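# Slot the cart parcel into the desk row gap

## Task

On the desk, three parcels stand in a line with one empty space between two of them. Take the parcel that is on the cart and set it in that space, lined up with the others, so that the arrows printed on its sides point upward. The three desk parcels must stay upright and where they are now, though a slight shift is acceptable. At the end, open the gripper and move the robot away. The robot must not tip over or be left leaning, or the task fails. The result counts only if everything stays in place without the robot holding it.

## Robot and tools

ROBOT. A Hello Robot Stretch 3 with a single arm. It has a two-wheel base (0.33 m long, 0.34 m wide), a lift carriage on a vertical mast, and a telescoping arm that reaches out to the robot's right side. The base cannot slide sideways. To move the gripper forward or back, drive the base. Turning in place pivots about the point between the drive wheels, 0.05 m behind the front edge. With the arm pulled in and the wrist folded, the turning sweep has a radius of 0.28 m. An unfolded, level gripper reaches beyond that circle.

FRAMES. Base frame: origin on the floor midway between the drive wheels, x forward, y left, z up. hand_pose is reported in the base frame, at the point where the closed fingertips meet. Odometry frame: the base frame as it was at the start. Heading is positive to the left, in the range -3.142 to 3.142.

CAMERAS. head_camera and nav_camera are both on the head and are aimed by head_pan_rad and head_tilt_rad. wrist_camera rides on the gripper. Each execute_actions result contains one image per camera, captured when the call finishes.

execute_actions. Takes actions, a list that runs in order. An empty list only returns the current state. Each action has these fields:
- robot: one command, a queue, or {"stop": true}. A stop brakes everything and clears the queue.
- steps: integer 1 to 450. Control runs at 30 steps per second. The default is 1. {"steps": n} on its own just waits.
- until: an early-exit condition. It needs steps to be set.

A command may contain base, joints and contact_limits.
- base: exactly one key, as a relative move starting from where the base is when the command begins. translate_m is metres, forward positive, with |d| at most 1. rotate_rad is radians, counter-clockwise (left) positive, with |d| at most 3.2.
- joints: one dictionary of absolute targets, keyed by joint name. Any joint left out keeps its current target. The joints and their ranges are:
  lift_m 0 to 1.1 (arm height)
  arm_m 0 to 0.52 (extension)
  wrist_yaw_rad -1.345 to 4.42 (0 is along the arm, positive swings toward the front, 3.0 folds it over the base)
  wrist_pitch_rad -1.57 to 0.451 (negative tips the fingers down)
  wrist_roll_rad -2.911 to 2.911
  gripper_m -0.089 to 0.179 (larger is wider; the real fingertip gap is about 0.007 smaller when nearly shut and about 0.025 smaller when fully open)
  head_pan_rad -3.953 to 1.73 (0 is forward, positive is left, -1.57 faces along the arm)
  head_tilt_rad -1.53 to 0.419 (negative looks down)
- contact_limits: {"arm_m": effort%} with a value from 1 to 100. It sets how hard the arm may push before it stops with contact_stop, and it lasts until the next arm_m command. Values that are too low stop the arm immediately.

A queue is a list of up to 8 items: commands or {"pause_s": s} with s at most 15. Each item starts only after the previous one ends "done". Base and gripper also continue on "off_target". Any other ending drops the rest of the queue. A new command overrides immediately. Joints that are not named keep moving, and any older queue is thrown away. Motions keep running between calls and while you are thinking.

until. {"robot": {"status": "ended"}} waits for every motion to stop and the queue to stop running. You can also compare fields, for example {"lift_m": [">", 0.3], "arm_m_status": ["!=", "moving"]}. Numeric comparisons are "=", "!=", "<", "<=", ">" and ">=", applied to the printed values. Avoid "=" on readings. {"any": {"status": "ended"}} fires as soon as any single motion finishes.

zoom_image. Arguments: camera (head_camera, nav_camera or wrist_camera) and region [x0, y0, x1, y1], in pixels of that camera's latest image with the origin at top-left. The region can be at most 504 by 504.

finished_scene. Argument: scene (integer). Ends the scene for good and reports whether the task succeeded. Before calling it, wait until nothing is moving.

SPEED. The base is fast (0.30 m/s, 1.9 rad/s) only when stowed: lift_m below 0.30, arm_m below 0.03 and wrist_yaw_rad above 2.54. Otherwise it is limited to 0.10 m/s and 0.63 rad/s.

GRIPPER. To grasp, command a width smaller than the object. A smaller value squeezes harder, but overly hard squeezes get reduced by a stall guard. To release, open to at least 0.02 beyond where the fingers made contact. Neither the reading nor "done" confirms that something is held, so check in the cameras.

SELF-COLLISION. Fold the wrist (yaw to 3.0) or unfold it only with lift_m between 0.32 and 0.95, wrist_pitch_rad at -0.4 and roll near 0. Once folded, the lift may go down to 0.25. With yaw below -0.4, keep pitch at -0.5 or lower.

RESULTS. base_status shows progress and goal in brackets. joint_goals and joint_status are listed per joint. Statuses: moving, done, off_target (resting short of the goal, possibly still pushing), contact_stop (the lift or arm hit something and went slack until its next command), time_out, stopped, not_commanded, torque_fault (the wrist servo is off for 10 s and its commands are refused). The refusals/queue/queue_left line is the queue summary. Lines starting "refused:" or "dropped:" count actions and commands from 0. on_its_own reports goals the robot changed by itself, slack or switched-off joints, loaded motors, and base lean. motor_effort is in percent, with the peak in brackets. The readings are biased and noisy. lidar_m gives 12 sectors of 30 degrees, counter-clockwise from straight ahead, in a plane 0.17 m above the floor (it sees table legs, not tabletops). wrist_depth_mm and head_depth_mm are 7x7 grids of median depth. base_tilt is in degrees.

AVOID. Pushing with the arm against something solid while the gripper is above about 0.45 m, pushing again after a contact_stop, and driving while holding or pressing on something fixed can all tip the robot. If it snags, reverse the last move in small steps. Pull the gripper off whatever it is pushing, and lower lift_m to about 0.2 if the lean stays. Also avoid drops, slams, hard hits, long strain on the wrist, and knocking parcels over.

Each tool is called in YAML: its name, and indented under it one key for each argument.

## Session

I'll start by looking at the scene.

execute_actions:
  actions: []

Scene clock: 0.00 s.
robot.base_odometry: x=+0.000 y=+0.000 heading=+0.000 (m, m, rad; robot's odometry frame)
robot.turned_by_wheels: +0.000 (rad since the last result)
robot.turned_by_imu: +0.000 (rad since the last result)
robot.base_tilt: forward=-0.8 right=+1.9 (deg)
robot.lidar_m: 1.32 1.21 1.55 2.13 2.15 2.16 2.34 2.25 1.83 2.09 2.01 2.08
robot.head_depth_mm: 1728 2075 2057 2057 2032 2019 1976 / 1723 1928 1902 1881 1888 1872 1833 / 1722 1791 1772 1769 1761 1749 1745 / 1635 1667 1666 1663 1639 1631 1631 / 1554 1573 1559 1553 1461 1470 1354 / 1489 1486 1475 1468 1427 1400 1358 / 1407 1401 1393 1387 1360 1335 1297
robot.base_status: not_commanded
robot.joint_positions: lift_m=+0.307 arm_m=+0.001 wrist_yaw_rad=+3.064 wrist_pitch_rad=-0.416 wrist_roll_rad=-0.008 gripper_m=+0.037 head_pan_rad=+0.009 head_tilt_rad=-0.020
robot.joint_goals: lift_m=+0.307 arm_m=+0.001 wrist_yaw_rad=+3.064 wrist_pitch_rad=-0.416 wrist_roll_rad=-0.008 gripper_m=+0.037 head_pan_rad=+0.009 head_tilt_rad=-0.020
robot.joint_status: lift_m=not_commanded arm_m=not_commanded wrist_yaw_rad=not_commanded wrist_pitch_rad=not_commanded wrist_roll_rad=not_commanded gripper_m=not_commanded head_pan_rad=not_commanded head_tilt_rad=not_commanded
robot.measured_speeds: translate_m=+0.000 rotate_rad=+0.000 lift_m=+0.000 arm_m=+0.000 wrist_yaw_rad=+0.000 wrist_pitch_rad=+0.000 wrist_roll_rad=+0.000 head_pan_rad=+0.000 head_tilt_rad=+0.000
robot: refusals=0 queue=idle queue_left=0
robot.motor_effort: left_wheel=+0 right_wheel=-2 lift_m=+19 arm_m=-1 wrist_yaw_rad=+0 wrist_pitch_rad=+5 wrist_roll_rad=+0 gripper_m=+0 head_pan_rad=-1 head_tilt_rad=+2 (%)
robot.hand_pose: x=-0.0039 y=+0.0776 z=+0.3202 quat_wxyz=(+0.172, +0.694, +0.120, +0.689) (m; robot's base frame)
robot.wrist_depth_mm: - - - - - - - / - - - - - - - / 917 907 899 903 884 891 883 / 719 721 709 701 697 699 696 / 589 595 - 580 576 582 573 / 498 500 - 512 486 493 495 / 441 - - - 432 427 426
pictures: head_camera (sideways: a quarter turn clockwise sets it upright), nav_camera (sideways: a quarter turn counterclockwise sets it upright), wrist_camera
Images, in order (width x height): head_camera 896x504, nav_camera 672x504, wrist_camera 644x364.

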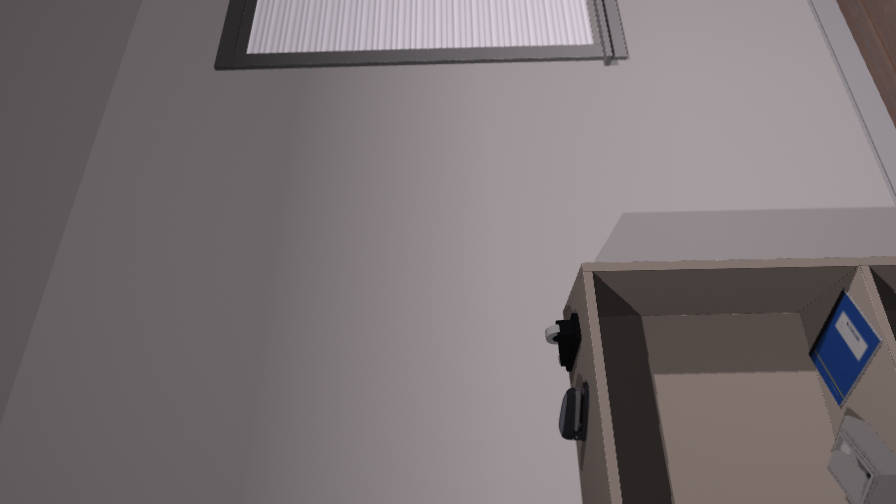

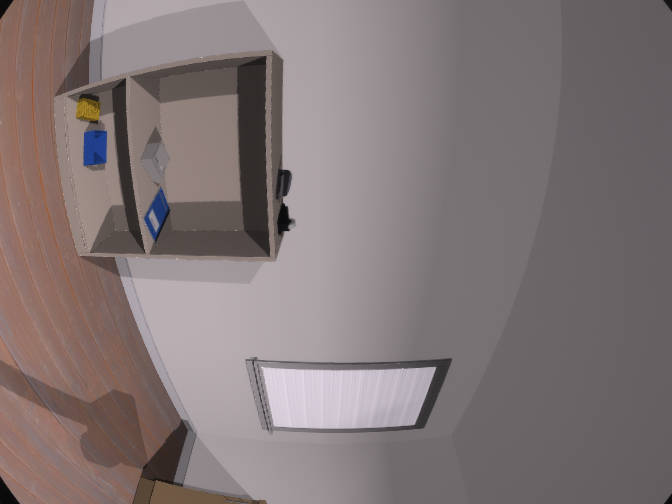

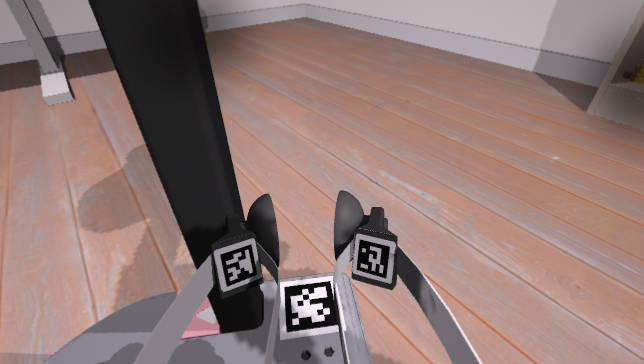

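execute_actions:
  actions:
    - {"robot": {"joints": {"head_pan_rad": -1.57, "head_tilt_rad": -0.4}}, "steps": 150, "until": {"robot": {"status": "ended"}}}

Scene clock: 3.97 s.
robot.base_odometry: x=+0.000 y=+0.000 heading=+0.000 (m, m, rad; robot's odometry frame)
robot.turned_by_wheels: +0.000 (rad since the last result)
robot.turned_by_imu: -0.001 (rad since the last result)
robot.base_tilt: forward=-0.8 right=+1.9 (deg)
robot.lidar_m: 1.32 1.20 1.55 2.13 2.16 2.15 2.34 2.26 1.83 2.08 2.01 2.09
robot.head_depth_mm: 2546 2691 2809 2911 2336 1716 1362 / 2770 2980 3200 3274 2335 1710 1370 / 2674 2864 3105 3252 2357 1731 1370 / 2531 2704 2866 2400 2376 1748 1373 / 2423 2552 2598 2242 2304 1756 1383 / 2282 2405 2462 2093 2189 1759 1381 / 2180 2287 2331 1977 2105 1765 1388
robot.base_status: not_commanded
robot.joint_positions: lift_m=+0.307 arm_m=+0.001 wrist_yaw_rad=+3.064 wrist_pitch_rad=-0.416 wrist_roll_rad=-0.008 gripper_m=+0.037 head_pan_rad=-1.563 head_tilt_rad=-0.395
robot.joint_goals: lift_m=+0.307 arm_m=+0.001 wrist_yaw_rad=+3.064 wrist_pitch_rad=-0.416 wrist_roll_rad=-0.008 gripper_m=+0.037 head_pan_rad=-1.570 head_tilt_rad=-0.400
robot.joint_status: lift_m=not_commanded arm_m=not_commanded wrist_yaw_rad=not_commanded wrist_pitch_rad=not_commanded wrist_roll_rad=not_commanded gripper_m=not_commanded head_pan_rad=done head_tilt_rad=done
robot.measured_speeds: translate_m=+0.000 rotate_rad=+0.000 lift_m=+0.000 arm_m=+0.000 wrist_yaw_rad=+0.000 wrist_pitch_rad=+0.000 wrist_roll_rad=+0.000 head_pan_rad=+0.000 head_tilt_rad=+0.000
robot: refusals=0 queue=done queue_left=0
robot.motor_effort: left_wheel=+0(0) right_wheel=-2(1) lift_m=+20(19) arm_m=-1(1) wrist_yaw_rad=+0(0) wrist_pitch_rad=+5(5) wrist_roll_rad=+0(0) gripper_m=+0(0) head_pan_rad=-5(57) head_tilt_rad=-3(30) (%)
robot.hand_pose: x=-0.0039 y=+0.0776 z=+0.3202 quat_wxyz=(+0.172, +0.694, +0.120, +0.689) (m; robot's base frame)
robot.wrist_depth_mm: - - - - - - - / - - - - - - - / 912 924 895 907 887 895 876 / 716 715 709 705 702 696 694 / 588 588 - 584 583 577 573 / 501 494 - 513 488 492 490 / 444 - - - 431 431 428
pictures: head_camera (sideways: a quarter turn clockwise sets it upright), nav_camera (sideways: a quarter turn counterclockwise sets it upright), wrist_camera
camera_calibration (this result's frames):
head_camera: T_world_to_cam=[[0.0373866, 0.357011, -0.933352, 1.23078], [0.998956, 0.011172, 0.0442878, -0.0612935], [0.0262387, -0.934033, -0.35622, 0.42217], [0, 0, 0, 1]] pos_world=[0.00413753, -0.0443979, 1.30186]
nav_camera: T_world_to_cam=[[-0.000440383, -0.344327, 0.93885, -1.17334], [-0.997706, -0.0634034, -0.0237214, 0.0852907], [0.0676942, -0.936706, -0.343509, 0.404215], [0, 0, 0, 1]] pos_world=[0.0572153, -0.0199729, 1.24246]
wrist_camera: T_world_to_cam=[[0.992169, -0.124882, -0.00229584, 0.00693629], [-0.0753332, -0.583646, -0.808506, 0.331725], [0.0996282, 0.802348, -0.588483, 0.295], [0, 0, 0, 1]] pos_world=[-0.0112824, -0.0422167, 0.44182]
Images, in order (width x height): head_camera 896x504, nav_camera 672x504, wrist_camera 644x364.

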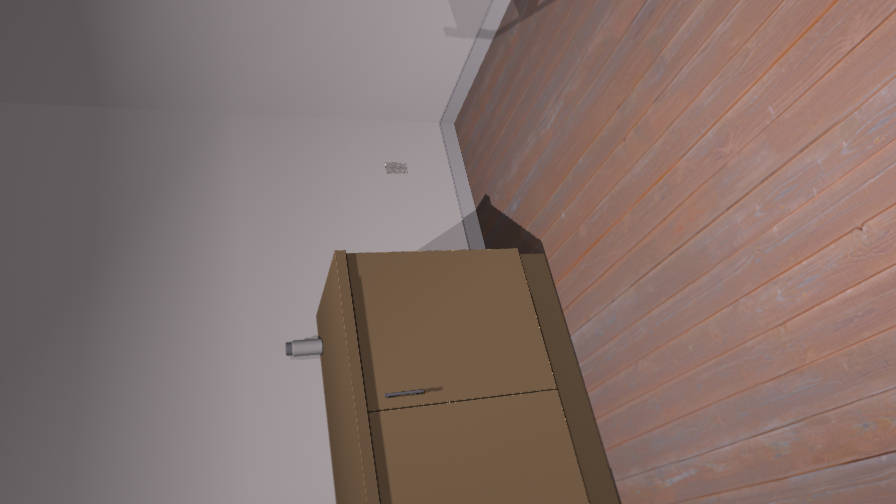

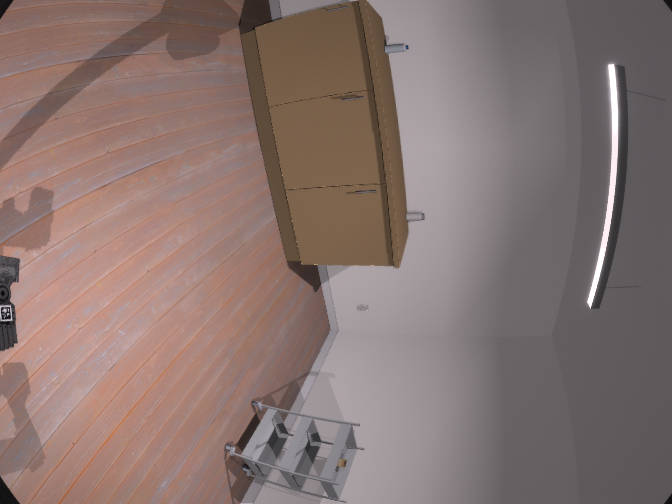

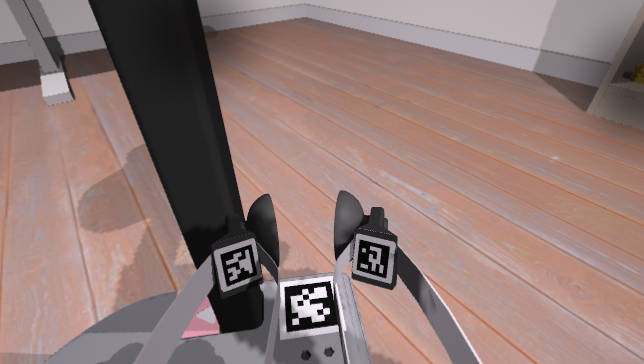

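The cart is back‑right. Let me pan further.

execute_actions:
  actions:
    - {"robot": {"joints": {"head_pan_rad": -2.3, "head_tilt_rad": -0.4}}, "steps": 150, "until": {"robot": {"status": "ended"}}}

Scene clock: 8.07 s.
robot.base_odometry: x=+0.000 y=+0.000 heading=+0.000 (m, m, rad; robot's odometry frame)
robot.turned_by_wheels: +0.000 (rad since the last result)
robot.turned_by_imu: -0.001 (rad since the last result)
robot.base_tilt: forward=-0.8 right=+1.9 (deg)
robot.lidar_m: 1.32 1.21 1.55 2.13 2.15 2.16 2.35 2.25 1.83 2.08 2.01 2.08
robot.head_depth_mm: 1828 1941 2069 2242 2312 1720 1361 / 1898 2010 2160 2327 2349 1727 1363 / 1958 2084 2245 2424 2359 1748 1371 / 2012 2179 2330 2308 2270 1734 1373 / 2115 2250 2412 2260 2259 1762 1380 / 2190 2328 2544 2737 2379 1755 1390 / 2260 2430 2667 2893 2413 1768 1380
robot.base_status: not_commanded
robot.joint_positions: lift_m=+0.307 arm_m=+0.001 wrist_yaw_rad=+3.064 wrist_pitch_rad=-0.416 wrist_roll_rad=-0.008 gripper_m=+0.037 head_pan_rad=-2.293 head_tilt_rad=-0.395
robot.joint_goals: lift_m=+0.307 arm_m=+0.001 wrist_yaw_rad=+3.064 wrist_pitch_rad=-0.416 wrist_roll_rad=-0.008 gripper_m=+0.037 head_pan_rad=-2.300 head_tilt_rad=-0.400
robot.joint_status: lift_m=not_commanded arm_m=not_commanded wrist_yaw_rad=not_commanded wrist_pitch_rad=not_commanded wrist_roll_rad=not_commanded gripper_m=not_commanded head_pan_rad=done head_tilt_rad=done
robot.measured_speeds: translate_m=+0.000 rotate_rad=+0.000 lift_m=+0.000 arm_m=+0.000 wrist_yaw_rad=+0.000 wrist_pitch_rad=+0.000 wrist_roll_rad=+0.000 head_pan_rad=+0.000 head_tilt_rad=+0.000
robot: refusals=0 queue=done queue_left=0
robot.motor_effort: left_wheel=+0(0) right_wheel=-1(1) lift_m=+19(20) arm_m=-1(1) wrist_yaw_rad=+0(1) wrist_pitch_rad=+5(5) wrist_roll_rad=+0(0) gripper_m=+1(1) head_pan_rad=-5(49) head_tilt_rad=-3(3) (%)
robot.hand_pose: x=-0.0039 y=+0.0776 z=+0.3202 quat_wxyz=(+0.172, +0.694, +0.120, +0.689) (m; robot's base frame)
robot.wrist_depth_mm: - - - - - - - / - - - - - - - / 926 924 905 890 902 887 887 / 719 721 714 706 695 700 696 / 593 582 - 580 578 575 576 / 502 502 - 508 488 498 493 / 444 - - - 429 426 423
pictures: head_camera (sideways: a quarter turn clockwise sets it upright), nav_camera (sideways: a quarter turn counterclockwise sets it upright), wrist_camera
camera_calibration (this result's frames):
head_camera: T_world_to_cam=[[0.266016, 0.241186, -0.933308, 1.22933], [0.751837, -0.65786, 0.0442882, -0.0597866], [-0.603304, -0.713477, -0.356334, 0.426158], [0, 0, 0, 1]] pos_world=[-0.0249703, -0.0317752, 1.30185]
nav_camera: T_world_to_cam=[[-0.230027, -0.256374, 0.938808, -1.17188], [-0.785739, 0.618103, -0.0237282, 0.0840065], [-0.574197, -0.743116, -0.343623, 0.408279], [0, 0, 0, 1]] pos_world=[0.0308748, -0.0489654, 1.24246]
wrist_camera: T_world_to_cam=[[0.992169, -0.124882, -0.00229566, 0.00693619], [-0.0753332, -0.583646, -0.808506, 0.331725], [0.0996284, 0.802348, -0.588483, 0.295], [0, 0, 0, 1]] pos_world=[-0.0112824, -0.0422167, 0.44182]
Images, in order (width x height): head_camera 896x504, nav_camera 672x504, wrist_camera 644x364.

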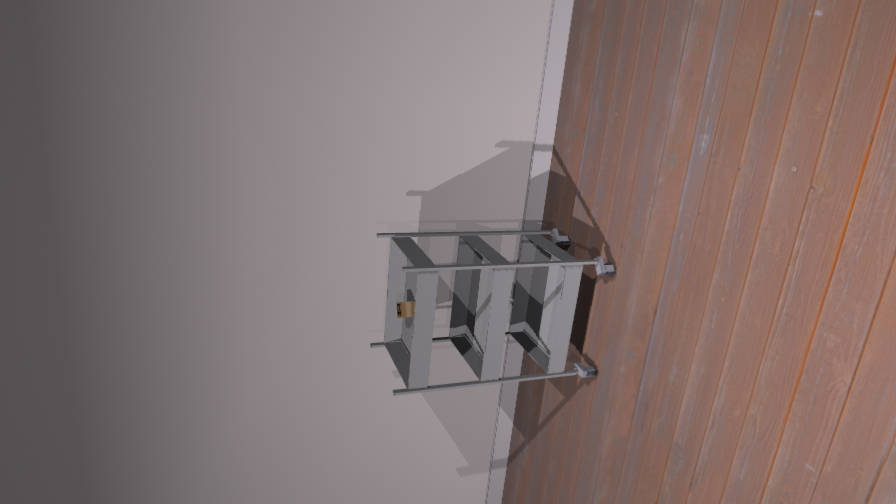

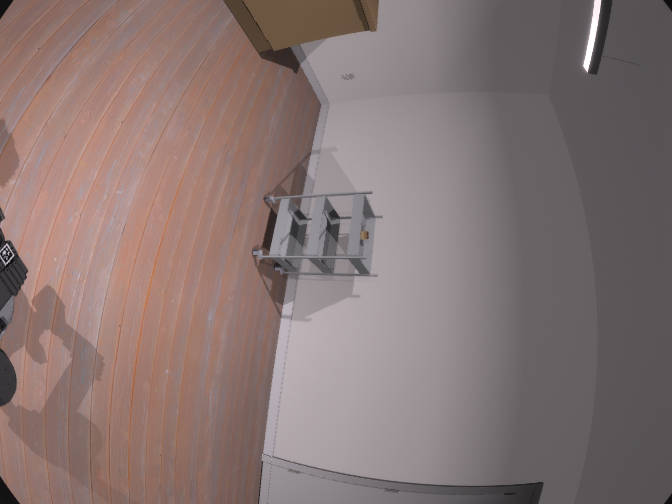

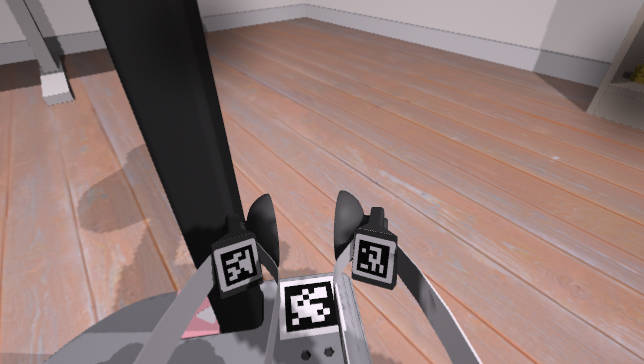

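zoom_image:
  camera: "head_camera"
  region: [360, 220, 620, 400]

Region (360, 220, 620, 400) of head_camera's 896x504 image, scaled by 1.938, with more detail than that image has; it fills the top 349 rows of this view, and the rest is white.

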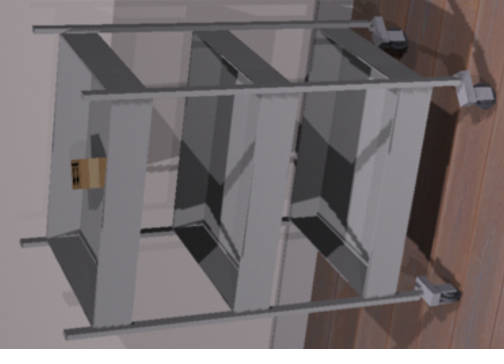

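execute_actions:
  actions:
    - {"robot": {"joints": {"head_pan_rad": 1.7, "head_tilt_rad": -0.4}}, "steps": 200, "until": {"robot": {"status": "ended"}}}

Scene clock: 15.53 s.
robot.base_odometry: x=+0.000 y=+0.000 heading=+0.000 (m, m, rad; robot's odometry frame)
robot.turned_by_wheels: +0.000 (rad since the last result)
robot.turned_by_imu: -0.001 (rad since the last result)
robot.base_tilt: forward=-0.7 right=+1.9 (deg)
robot.lidar_m: 1.32 1.21 1.55 2.12 2.16 2.16 2.34 2.25 1.83 2.08 2.01 2.08
robot.head_depth_mm: 1874 1970 2081 2177 2183 1716 1357 / 2123 2252 2410 2564 2339 1722 1358 / 2063 2193 2370 2541 2342 1725 1373 / 1975 2096 2240 2410 2372 1746 1376 / 1901 2010 2131 2292 2366 1741 1381 / 1827 1930 2047 2200 2306 1832 - / 1760 1868 1984 - - - -
robot.base_status: not_commanded
robot.joint_positions: lift_m=+0.307 arm_m=+0.001 wrist_yaw_rad=+3.064 wrist_pitch_rad=-0.416 wrist_roll_rad=-0.008 gripper_m=+0.037 head_pan_rad=+1.693 head_tilt_rad=-0.395
robot.joint_goals: lift_m=+0.307 arm_m=+0.001 wrist_yaw_rad=+3.064 wrist_pitch_rad=-0.416 wrist_roll_rad=-0.008 gripper_m=+0.037 head_pan_rad=+1.700 head_tilt_rad=-0.400
robot.joint_status: lift_m=not_commanded arm_m=not_commanded wrist_yaw_rad=not_commanded wrist_pitch_rad=not_commanded wrist_roll_rad=not_commanded gripper_m=not_commanded head_pan_rad=done head_tilt_rad=done
robot.measured_speeds: translate_m=+0.000 rotate_rad=+0.000 lift_m=+0.000 arm_m=+0.000 wrist_yaw_rad=+0.000 wrist_pitch_rad=+0.000 wrist_roll_rad=+0.000 head_pan_rad=+0.000 head_tilt_rad=+0.000
robot: refusals=0 queue=done queue_left=0
robot.motor_effort: left_wheel=+0(0) right_wheel=+0(0) lift_m=+19(19) arm_m=-1(1) wrist_yaw_rad=-1(0) wrist_pitch_rad=+5(5) wrist_roll_rad=+0(0) gripper_m=+0(0) head_pan_rad=+4(57) head_tilt_rad=-2(3) (%)
robot.hand_pose: x=-0.0039 y=+0.0776 z=+0.3202 quat_wxyz=(+0.172, +0.694, +0.120, +0.689) (m; robot's base frame)
robot.wrist_depth_mm: - - - - - - - / - - - - - - - / 933 912 918 888 890 888 891 / 720 705 721 707 699 696 694 / 592 588 - 582 575 580 566 / 500 504 - 512 488 491 490 / 444 - - - 432 428 427
pictures: head_camera (sideways: a quarter turn clockwise sets it upright), nav_camera (sideways: a quarter turn counterclockwise sets it upright), wrist_camera
camera_calibration (this result's frames):
head_camera: T_world_to_cam=[[0.00345716, -0.359063, -0.933307, 1.23093], [-0.99121, -0.124661, 0.0442882, -0.049154], [-0.13225, 0.924951, -0.356338, 0.423289], [0, 0, 0, 1]] pos_world=[0.00300236, 0.0443332, 1.30185]
nav_camera: T_world_to_cam=[[-0.038722, 0.342261, 0.938807, -1.17305], [0.98403, 0.176415, -0.0237284, 0.0732112], [-0.17374, 0.922895, -0.343627, 0.405841], [0, 0, 0, 1]] pos_world=[-0.0469536, 0.014025, 1.24246]
wrist_camera: T_world_to_cam=[[0.992169, -0.124882, -0.00229562, 0.00693617], [-0.0753331, -0.583646, -0.808506, 0.331725], [0.0996284, 0.802348, -0.588483, 0.295], [0, 0, 0, 1]] pos_world=[-0.0112824, -0.0422167, 0.44182]
Images, in order (width x height): head_camera 896x504, nav_camera 672x504, wrist_camera 644x364.

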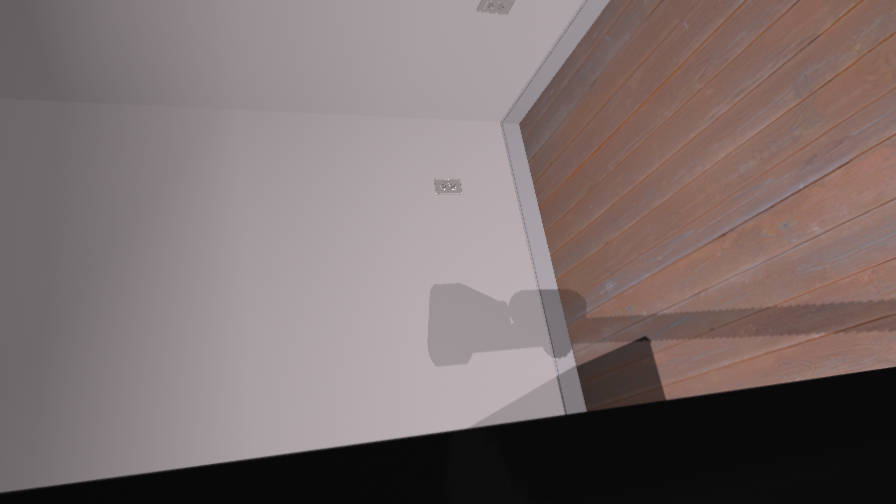

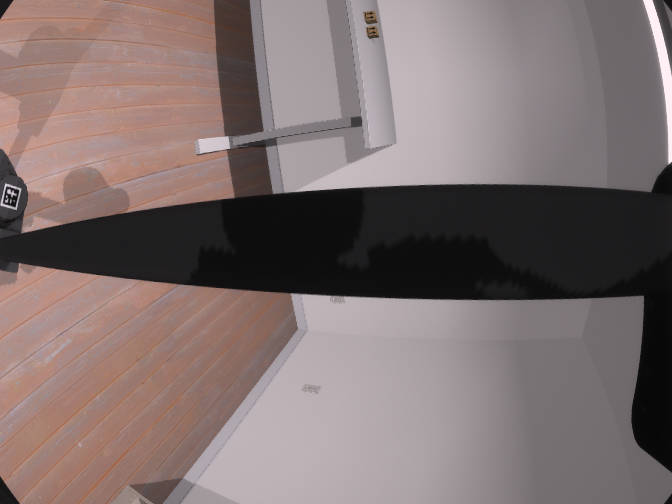

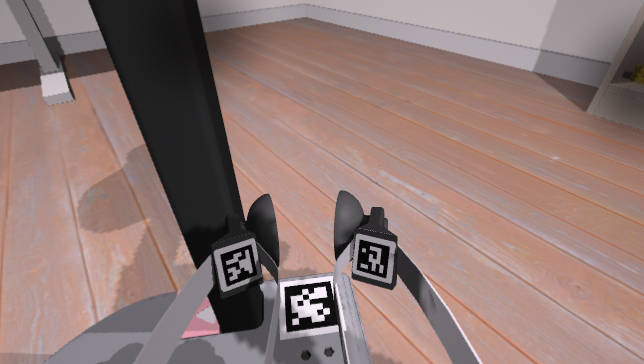

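execute_actions:
  actions:
    - {"robot": {"joints": {"head_pan_rad": -3.7, "head_tilt_rad": -0.4}}, "steps": 250, "until": {"robot": {"status": "ended"}}}

Scene clock: 25.17 s.
robot.base_odometry: x=+0.000 y=+0.000 heading=+0.000 (m, m, rad; robot's odometry frame)
robot.turned_by_wheels: +0.000 (rad since the last result)
robot.turned_by_imu: -0.001 (rad since the last result)
robot.base_tilt: forward=-0.8 right=+1.8 (deg)
robot.lidar_m: 1.32 1.21 1.55 2.13 2.16 2.16 2.33 2.25 1.82 2.08 2.00 2.09
robot.head_depth_mm: 1768 1885 1920 2139 2221 1727 1363 / 1839 1992 2038 2254 2323 1727 1359 / 1942 2107 2136 2405 2352 1736 1367 / 2078 2235 2257 2593 2376 1745 1382 / 2194 2363 2422 2725 2340 1760 1381 / 2334 2516 2683 2986 2388 1751 1384 / 2457 2608 2792 2892 2404 1770 1388
robot.base_status: not_commanded
robot.joint_positions: lift_m=+0.307 arm_m=+0.001 wrist_yaw_rad=+3.064 wrist_pitch_rad=-0.416 wrist_roll_rad=-0.008 gripper_m=+0.037 head_pan_rad=-3.693 head_tilt_rad=-0.395
robot.joint_goals: lift_m=+0.307 arm_m=+0.001 wrist_yaw_rad=+3.064 wrist_pitch_rad=-0.416 wrist_roll_rad=-0.008 gripper_m=+0.037 head_pan_rad=-3.700 head_tilt_rad=-0.400
robot.joint_status: lift_m=not_commanded arm_m=not_commanded wrist_yaw_rad=not_commanded wrist_pitch_rad=not_commanded wrist_roll_rad=not_commanded gripper_m=not_commanded head_pan_rad=done head_tilt_rad=done
robot.measured_speeds: translate_m=+0.000 rotate_rad=+0.000 lift_m=+0.000 arm_m=+0.000 wrist_yaw_rad=+0.000 wrist_pitch_rad=+0.000 wrist_roll_rad=+0.000 head_pan_rad=+0.000 head_tilt_rad=+0.000
robot: refusals=0 queue=done queue_left=0
robot.motor_effort: left_wheel=+0(0) right_wheel=+0(1) lift_m=+20(19) arm_m=-1(1) wrist_yaw_rad=+0(1) wrist_pitch_rad=+5(5) wrist_roll_rad=+0(0) gripper_m=+1(1) head_pan_rad=-5(58) head_tilt_rad=-2(2) (%)
robot.hand_pose: x=-0.0039 y=+0.0776 z=+0.3202 quat_wxyz=(+0.172, +0.694, +0.120, +0.689) (m; robot's base frame)
robot.wrist_depth_mm: - - - - - - - / - - - - - - - / 926 923 904 909 909 885 875 / 716 708 711 710 699 698 701 / 596 581 - 591 582 577 574 / 497 500 - 514 486 495 487 / 437 - - - 434 428 428
pictures: head_camera (sideways: a quarter turn clockwise sets it upright), nav_camera (sideways: a quarter turn counterclockwise sets it upright), wrist_camera
camera_calibration (this result's frames):
head_camera: T_world_to_cam=[[0.283039, -0.221243, -0.933242, 1.22914], [-0.520506, -0.852709, 0.0442888, -0.052026], [-0.805582, 0.473223, -0.356508, 0.427618], [0, 0, 0, 1]] pos_world=[-0.0304938, 0.0252175, 1.30184]
nav_camera: T_world_to_cam=[[-0.291889, 0.183196, 0.938744, -1.17142], [0.475562, 0.879362, -0.0237385, 0.0763259], [-0.829844, 0.439502, -0.343797, 0.410066], [0, 0, 0, 1]] pos_world=[-0.0379326, -0.0327427, 1.24246]
wrist_camera: T_world_to_cam=[[0.992169, -0.124882, -0.00229567, 0.00693619], [-0.0753332, -0.583646, -0.808506, 0.331725], [0.0996284, 0.802348, -0.588483, 0.295], [0, 0, 0, 1]] pos_world=[-0.0112824, -0.0422167, 0.44182]
Images, in order (width x height): head_camera 896x504, nav_camera 672x504, wrist_camera 644x364.

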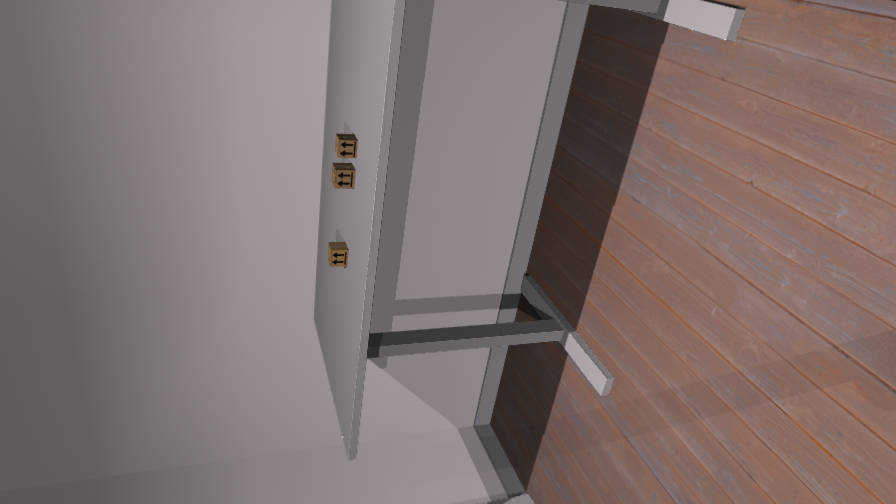

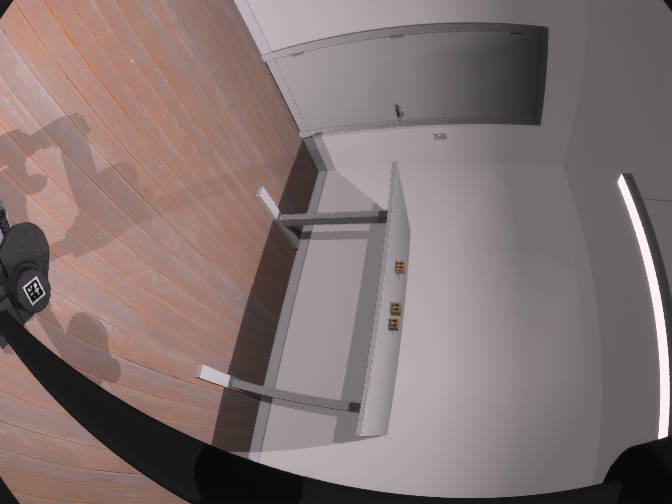

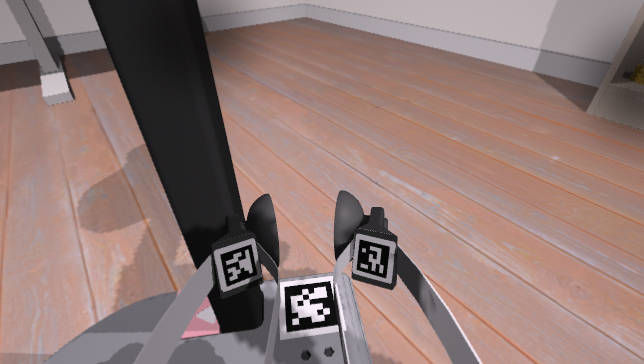

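zoom_image:
  camera: "head_camera"
  region: [280, 100, 440, 300]

Region (280, 100, 440, 300) of head_camera's 896x504 image, scaled by 2.520, with more detail than that image has; it fills the left 403 columns of this view, and the rest is white.

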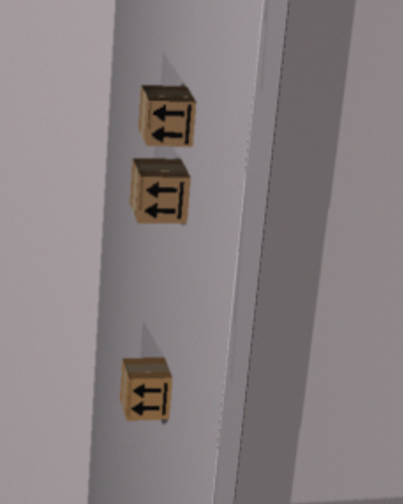

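execute_actions:
  actions:
    - {"robot": [{"joints": {"lift_m": 0.27, "head_pan_rad": -1.57, "head_tilt_rad": -0.7}}, {"base": {"rotate_rad": -1.99}}, {"base": {"translate_m": 1.0}}, {"base": {"translate_m": 0.555}}, {"base": {"rotate_rad": 0.93}}], "steps": 450, "until": {"robot": {"status": "ended"}}}

Scene clock: 67.87 s.
robot.base_odometry: x=-0.633 y=-1.420 heading=-1.060 (m, m, rad; robot's odometry frame)
robot.turned_by_wheels: -1.060 (rad since the last result)
robot.turned_by_imu: -1.032 (rad since the last result)
robot.base_tilt: forward=-0.8 right=+1.8 (deg)
robot.lidar_m: 1.09 1.13 1.54 2.43 2.62 2.83 3.05 1.45 0.49 0.48 0.50 1.46
robot.head_depth_mm: 837 940 1068 1219 773 1288 1142 / 836 940 1072 962 798 962 1085 / 835 937 1067 983 800 965 1104 / 833 940 1066 985 808 971 1109 / 832 936 1064 966 813 970 1114 / 831 934 1069 1243 1399 1333 1161 / 833 936 1065 1238 1476 1384 1167
robot.base_status: done (rotate_rad +0.9299 of +0.9300)
robot.joint_positions: lift_m=+0.270 arm_m=+0.001 wrist_yaw_rad=+3.064 wrist_pitch_rad=-0.416 wrist_roll_rad=-0.008 gripper_m=+0.037 head_pan_rad=-1.577 head_tilt_rad=-0.692
robot.joint_goals: lift_m=+0.270 arm_m=+0.001 wrist_yaw_rad=+3.064 wrist_pitch_rad=-0.416 wrist_roll_rad=-0.008 gripper_m=+0.037 head_pan_rad=-1.570 head_tilt_rad=-0.700
robot.joint_status: lift_m=done arm_m=not_commanded wrist_yaw_rad=not_commanded wrist_pitch_rad=not_commanded wrist_roll_rad=not_commanded gripper_m=not_commanded head_pan_rad=done head_tilt_rad=done
robot.measured_speeds: translate_m=+0.000 rotate_rad=+0.000 lift_m=+0.000 arm_m=+0.000 wrist_yaw_rad=+0.000 wrist_pitch_rad=+0.000 wrist_roll_rad=+0.000 head_pan_rad=+0.000 head_tilt_rad=+0.000
robot: refusals=0 queue=done queue_left=0
robot.motor_effort: left_wheel=-3(12) right_wheel=+2(8) lift_m=+13(19) arm_m=-1(1) wrist_yaw_rad=+1(1) wrist_pitch_rad=+5(5) wrist_roll_rad=+0(0) gripper_m=+0(1) head_pan_rad=+5(55) head_tilt_rad=-4(29) (%)
robot.hand_pose: x=-0.0039 y=+0.0776 z=+0.2835 quat_wxyz=(+0.173, +0.694, +0.120, +0.689) (m; robot's base frame)
robot.wrist_depth_mm: - - - - - - - / - - - - - - - / 843 835 831 830 824 813 792 / 657 653 658 654 645 645 633 / 540 535 - 534 531 530 524 / 459 489 - - 443 448 453 / - - - - 394 393 391
pictures: head_camera (sideways: a quarter turn clockwise sets it upright), nav_camera (sideways: a quarter turn counterclockwise sets it upright), wrist_camera
camera_calibration (this result's frames):
head_camera: T_world_to_cam=[[0.0438494, 0.614083, -0.788023, 1.04121], [0.998938, -0.0158062, 0.0432686, -0.0599494], [0.0141149, -0.789083, -0.614124, 0.757817], [0, 0, 0, 1]] pos_world=[0.00353292, -0.0423548, 1.28848]
nav_camera: T_world_to_cam=[[-0.00674323, -0.604066, 0.796906, -0.988167], [-0.998435, -0.0401697, -0.0388977, 0.105041], [0.0555082, -0.795921, -0.60285, 0.741738], [0, 0, 0, 1]] pos_world=[0.0570405, -0.00233277, 1.23872]
wrist_camera: T_world_to_cam=[[0.992169, -0.124883, -0.00227358, 0.00683898], [-0.0753612, -0.584013, -0.808238, 0.301942], [0.0996077, 0.80208, -0.588851, 0.273592], [0, 0, 0, 1]] pos_world=[-0.0112826, -0.0422507, 0.405161]
Images, in order (width x height): head_camera 896x504, nav_camera 672x504, wrist_camera 644x364.

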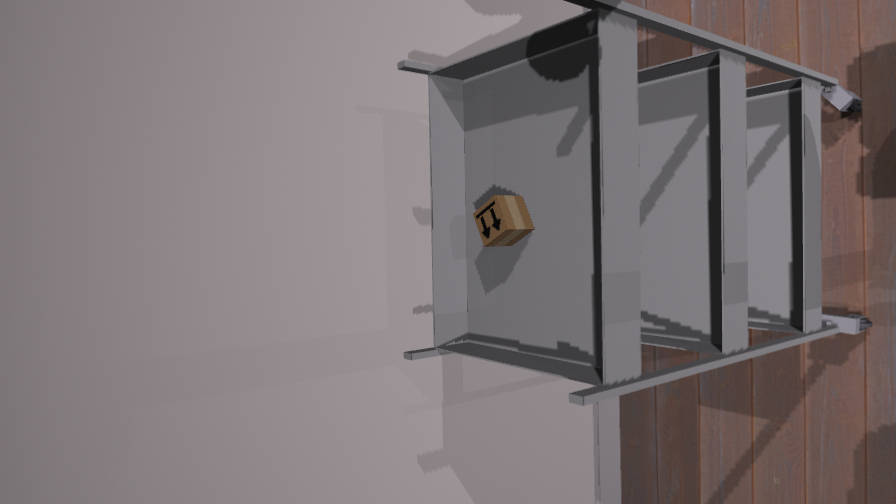

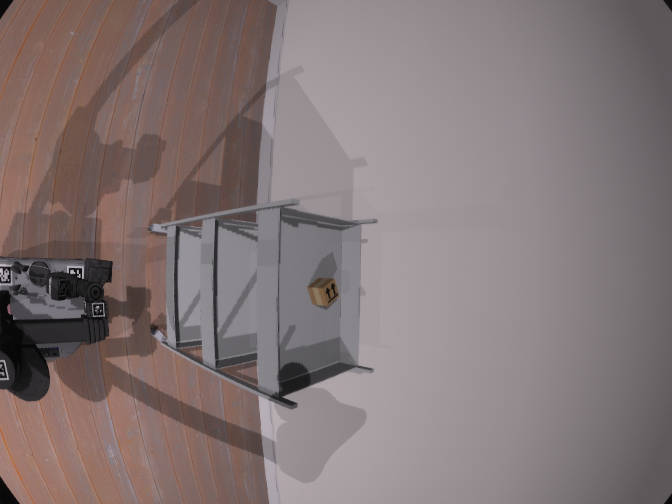

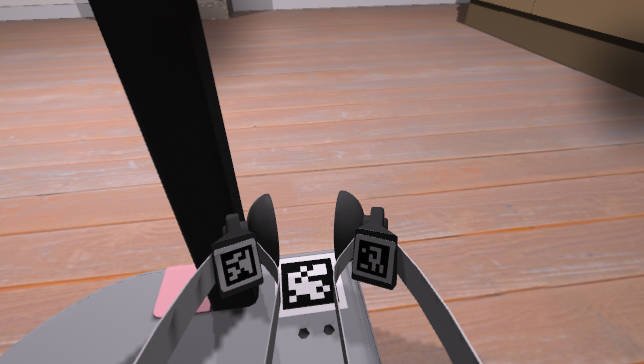

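zoom_image:
  camera: "head_camera"
  region: [420, 150, 600, 290]

Region (420, 150, 600, 290) of head_camera's 896x504 image, scaled by 2.800, with more detail than that image has.

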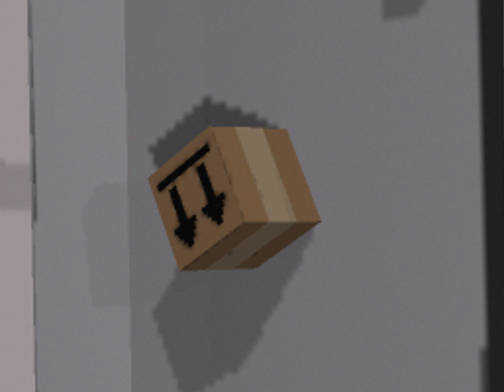

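execute_actions:
  actions:
    - {"robot": [{"joints": {"lift_m": 0.9}}, {"joints": {"wrist_yaw_rad": 1.87}}, {"joints": {"wrist_pitch_rad": -1.57, "gripper_m": 0.15, "lift_m": 1.0}}], "steps": 450, "until": {"robot": {"status": "ended"}}}

Scene clock: 100.57 s.
robot.base_odometry: x=-0.633 y=-1.420 heading=-1.060 (m, m, rad; robot's odometry frame)
robot.turned_by_wheels: +0.000 (rad since the last result)
robot.turned_by_imu: -0.002 (rad since the last result)
robot.base_tilt: forward=-0.8 right=+1.8 (deg)
robot.lidar_m: 1.09 1.12 1.54 2.44 2.63 2.83 3.05 1.45 0.50 0.48 0.50 1.46
robot.head_depth_mm: 834 938 1050 - - - 1120 / 835 939 1070 1178 - - - / 835 938 1070 1186 - - 1102 / 835 934 1068 1161 781 964 - / 832 938 1069 968 809 970 1135 / 833 936 1066 1235 1398 1339 1165 / 832 935 1065 1233 1480 1376 1166
robot.base_status: done (rotate_rad +0.9299 of +0.9300)
robot.joint_positions: lift_m=+1.000 arm_m=+0.001 wrist_yaw_rad=+1.872 wrist_pitch_rad=-1.561 wrist_roll_rad=-0.008 gripper_m=+0.150 head_pan_rad=-1.577 head_tilt_rad=-0.692
robot.joint_goals: lift_m=+1.000 arm_m=+0.001 wrist_yaw_rad=+1.870 wrist_pitch_rad=-1.570 wrist_roll_rad=-0.008 gripper_m=+0.150 head_pan_rad=-1.570 head_tilt_rad=-0.700
robot.joint_status: lift_m=done arm_m=not_commanded wrist_yaw_rad=done wrist_pitch_rad=done wrist_roll_rad=not_commanded gripper_m=done head_pan_rad=done head_tilt_rad=done
robot.measured_speeds: translate_m=+0.000 rotate_rad=+0.000 lift_m=+0.000 arm_m=+0.000 wrist_yaw_rad=+0.000 wrist_pitch_rad=+0.000 wrist_roll_rad=+0.000 head_pan_rad=+0.000 head_tilt_rad=+0.000
robot: refusals=0 queue=done queue_left=0
robot.motor_effort: left_wheel=-3(3) right_wheel=+2(1) lift_m=+26(26) arm_m=-1(1) wrist_yaw_rad=-3(3) wrist_pitch_rad=-1(5) wrist_roll_rad=+0(0) gripper_m=+1(83) head_pan_rad=+4(4) head_tilt_rad=-4(4) (%)
robot.hand_pose: x=-0.0419 y=-0.1531 z=+0.8818 quat_wxyz=(+0.698, +0.699, +0.106, +0.112) (m; robot's base frame)
robot.wrist_depth_mm: 895 893 916 928 935 969 954 / 933 933 937 941 - 871 450 / - - - - - 639 376 / - - - - 919 660 378 / - - - - 936 692 395 / - - - - - 668 435 / - - - - - 439 452
pictures: head_camera (sideways: a quarter turn clockwise sets it upright), nav_camera (sideways: a quarter turn counterclockwise sets it upright), wrist_camera
camera_calibration (this result's frames):
head_camera: T_world_to_cam=[[0.0438496, 0.614083, -0.788022, 1.04121], [0.998938, -0.0158064, 0.0432686, -0.0599494], [0.0141147, -0.789083, -0.614124, 0.757817], [0, 0, 0, 1]] pos_world=[0.00353291, -0.0423548, 1.28848]
nav_camera: T_world_to_cam=[[-0.00674337, -0.604066, 0.796906, -0.988167], [-0.998435, -0.0401694, -0.0388977, 0.105041], [0.055508, -0.795921, -0.60285, 0.741739], [0, 0, 0, 1]] pos_world=[0.0570405, -0.00233277, 1.23872]
wrist_camera: T_world_to_cam=[[0.274844, -0.960522, 0.0430993, -0.180849], [-0.944037, -0.261082, 0.20157, -0.229483], [-0.18236, -0.0960875, -0.978525, 1.00901], [0, 0, 0, 1]] pos_world=[0.0170665, -0.13667, 1.04139]
Images, in order (width x height): head_camera 896x504, nav_camera 672x504, wrist_camera 644x364.

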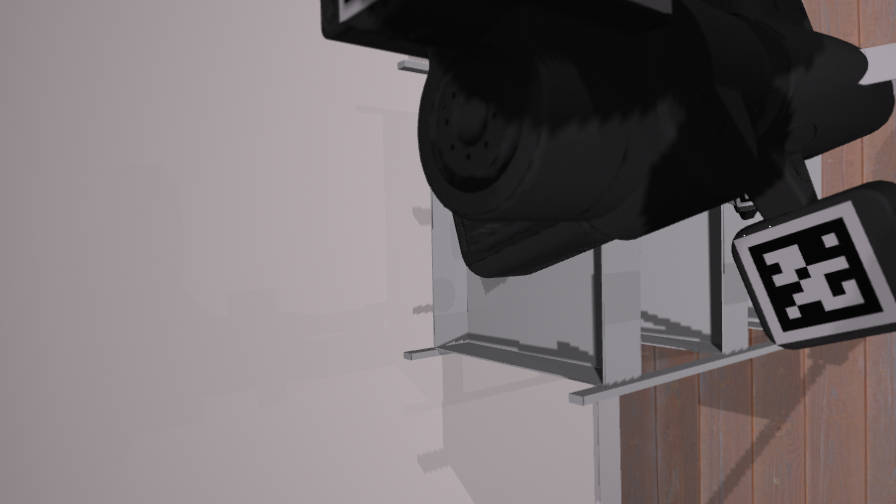

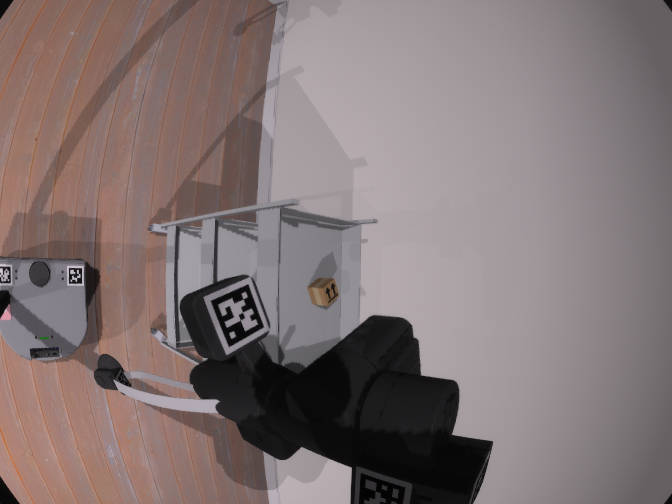

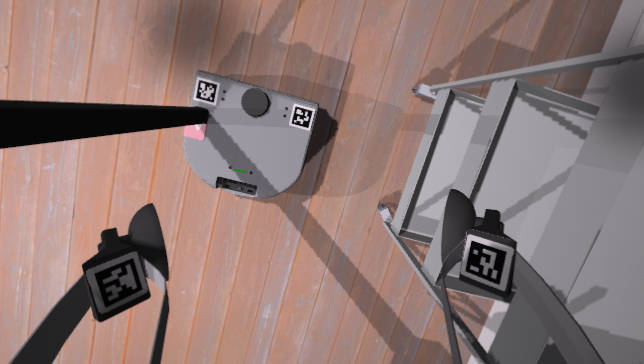

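execute_actions:
  actions:
    - {"robot": [{"base": {"rotate_rad": -1.571}}, {"base": {"translate_m": 0.17}}, {"base": {"rotate_rad": 1.571}}, {"joints": {"arm_m": 0.42}}], "steps": 450, "until": {"robot": {"status": "ended"}}}

Scene clock: 129.77 s.
robot.base_odometry: x=-0.781 y=-1.504 heading=-1.060 (m, m, rad; robot's odometry frame)
robot.turned_by_wheels: +0.000 (rad since the last result)
robot.turned_by_imu: -0.002 (rad since the last result)
robot.base_tilt: forward=-0.8 right=+1.9 (deg)
robot.lidar_m: 1.17 1.13 1.54 2.60 2.78 2.90 3.04 1.21 0.32 0.31 0.32 1.22
robot.head_depth_mm: 692 - 902 1003 778 656 779 / 682 797 885 1032 798 658 795 / 681 - 922 1030 802 659 797 / 691 788 893 1025 806 663 801 / 689 777 885 1026 810 665 804 / 691 775 884 1026 1155 669 1094 / 689 774 882 1025 1220 1373 1166
robot.base_status: done (rotate_rad +1.5708 of +1.5710)
robot.joint_positions: lift_m=+1.000 arm_m=+0.420 wrist_yaw_rad=+1.871 wrist_pitch_rad=-1.562 wrist_roll_rad=-0.008 gripper_m=+0.150 head_pan_rad=-1.577 head_tilt_rad=-0.692
robot.joint_goals: lift_m=+1.000 arm_m=+0.420 wrist_yaw_rad=+1.870 wrist_pitch_rad=-1.570 wrist_roll_rad=-0.008 gripper_m=+0.150 head_pan_rad=-1.570 head_tilt_rad=-0.700
robot.joint_status: lift_m=done arm_m=done wrist_yaw_rad=done wrist_pitch_rad=done wrist_roll_rad=not_commanded gripper_m=done head_pan_rad=done head_tilt_rad=done
robot.measured_speeds: translate_m=+0.000 rotate_rad=+0.000 lift_m=+0.000 arm_m=+0.000 wrist_yaw_rad=+0.000 wrist_pitch_rad=+0.000 wrist_roll_rad=+0.000 head_pan_rad=+0.000 head_tilt_rad=+0.000
robot: refusals=0 queue=done queue_left=0
robot.motor_effort: left_wheel=-3(9) right_wheel=+2(6) lift_m=+26(26) arm_m=+2(3) wrist_yaw_rad=-1(2) wrist_pitch_rad=-1(1) wrist_roll_rad=+0(0) gripper_m=+1(1) head_pan_rad=+4(4) head_tilt_rad=-5(5) (%)
robot.hand_pose: x=-0.0423 y=-0.5714 z=+0.8819 quat_wxyz=(+0.699, +0.699, +0.106, +0.111) (m; robot's base frame)
robot.wrist_depth_mm: 303 333 339 345 344 543 364 / 312 344 348 354 675 515 346 / 338 352 355 366 676 486 328 / 353 369 373 379 726 447 316 / 373 378 389 394 728 389 304 / 360 - 404 411 643 413 292 / - - 387 421 609 383 267
pictures: head_camera (sideways: a quarter turn clockwise sets it upright), nav_camera (sideways: a quarter turn counterclockwise sets it upright), wrist_camera
camera_calibration (this result's frames):
head_camera: T_world_to_cam=[[0.0438497, 0.614083, -0.788022, 1.04121], [0.998938, -0.0158066, 0.0432686, -0.0599494], [0.0141145, -0.789083, -0.614124, 0.757817], [0, 0, 0, 1]] pos_world=[0.0035329, -0.0423548, 1.28848]
nav_camera: T_world_to_cam=[[-0.00674352, -0.604066, 0.796906, -0.988167], [-0.998435, -0.0401692, -0.0388977, 0.105041], [0.0555078, -0.795921, -0.60285, 0.741739], [0, 0, 0, 1]] pos_world=[0.0570405, -0.00233279, 1.23872]
wrist_camera: T_world_to_cam=[[0.273766, -0.960829, 0.0431336, -0.582791], [-0.944052, -0.25987, 0.203059, -0.339684], [-0.183896, -0.0963111, -0.978216, 0.968309], [0, 0, 0, 1]] pos_world=[0.0169371, -0.554977, 1.04133]
Images, in order (width x height): head_camera 896x504, nav_camera 672x504, wrist_camera 644x364.

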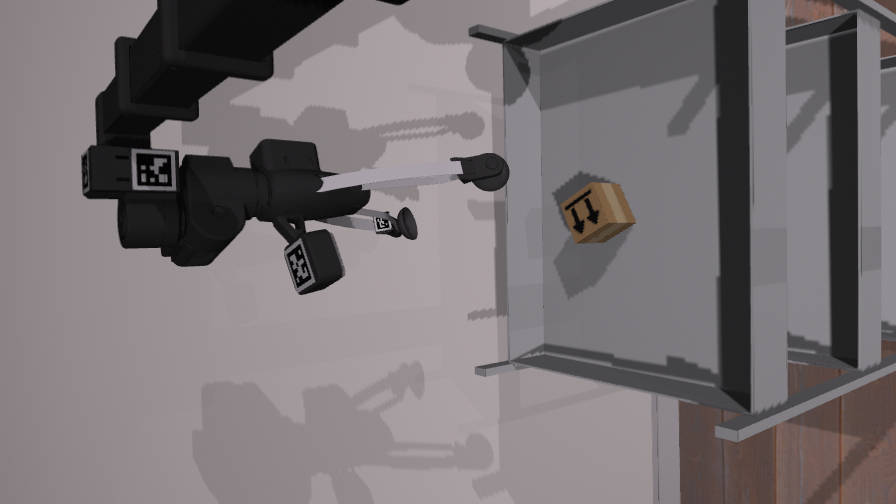

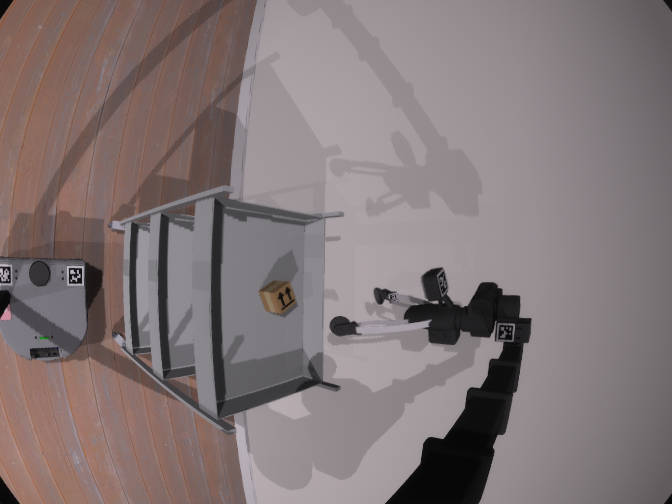

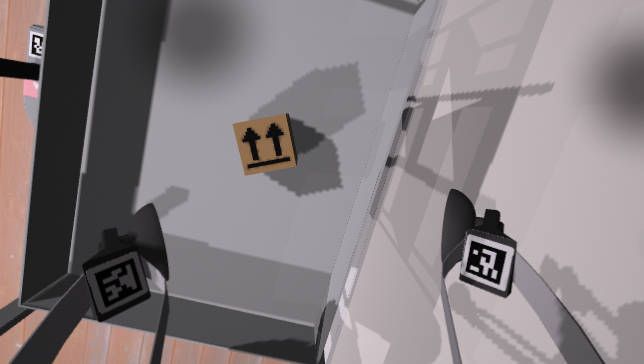

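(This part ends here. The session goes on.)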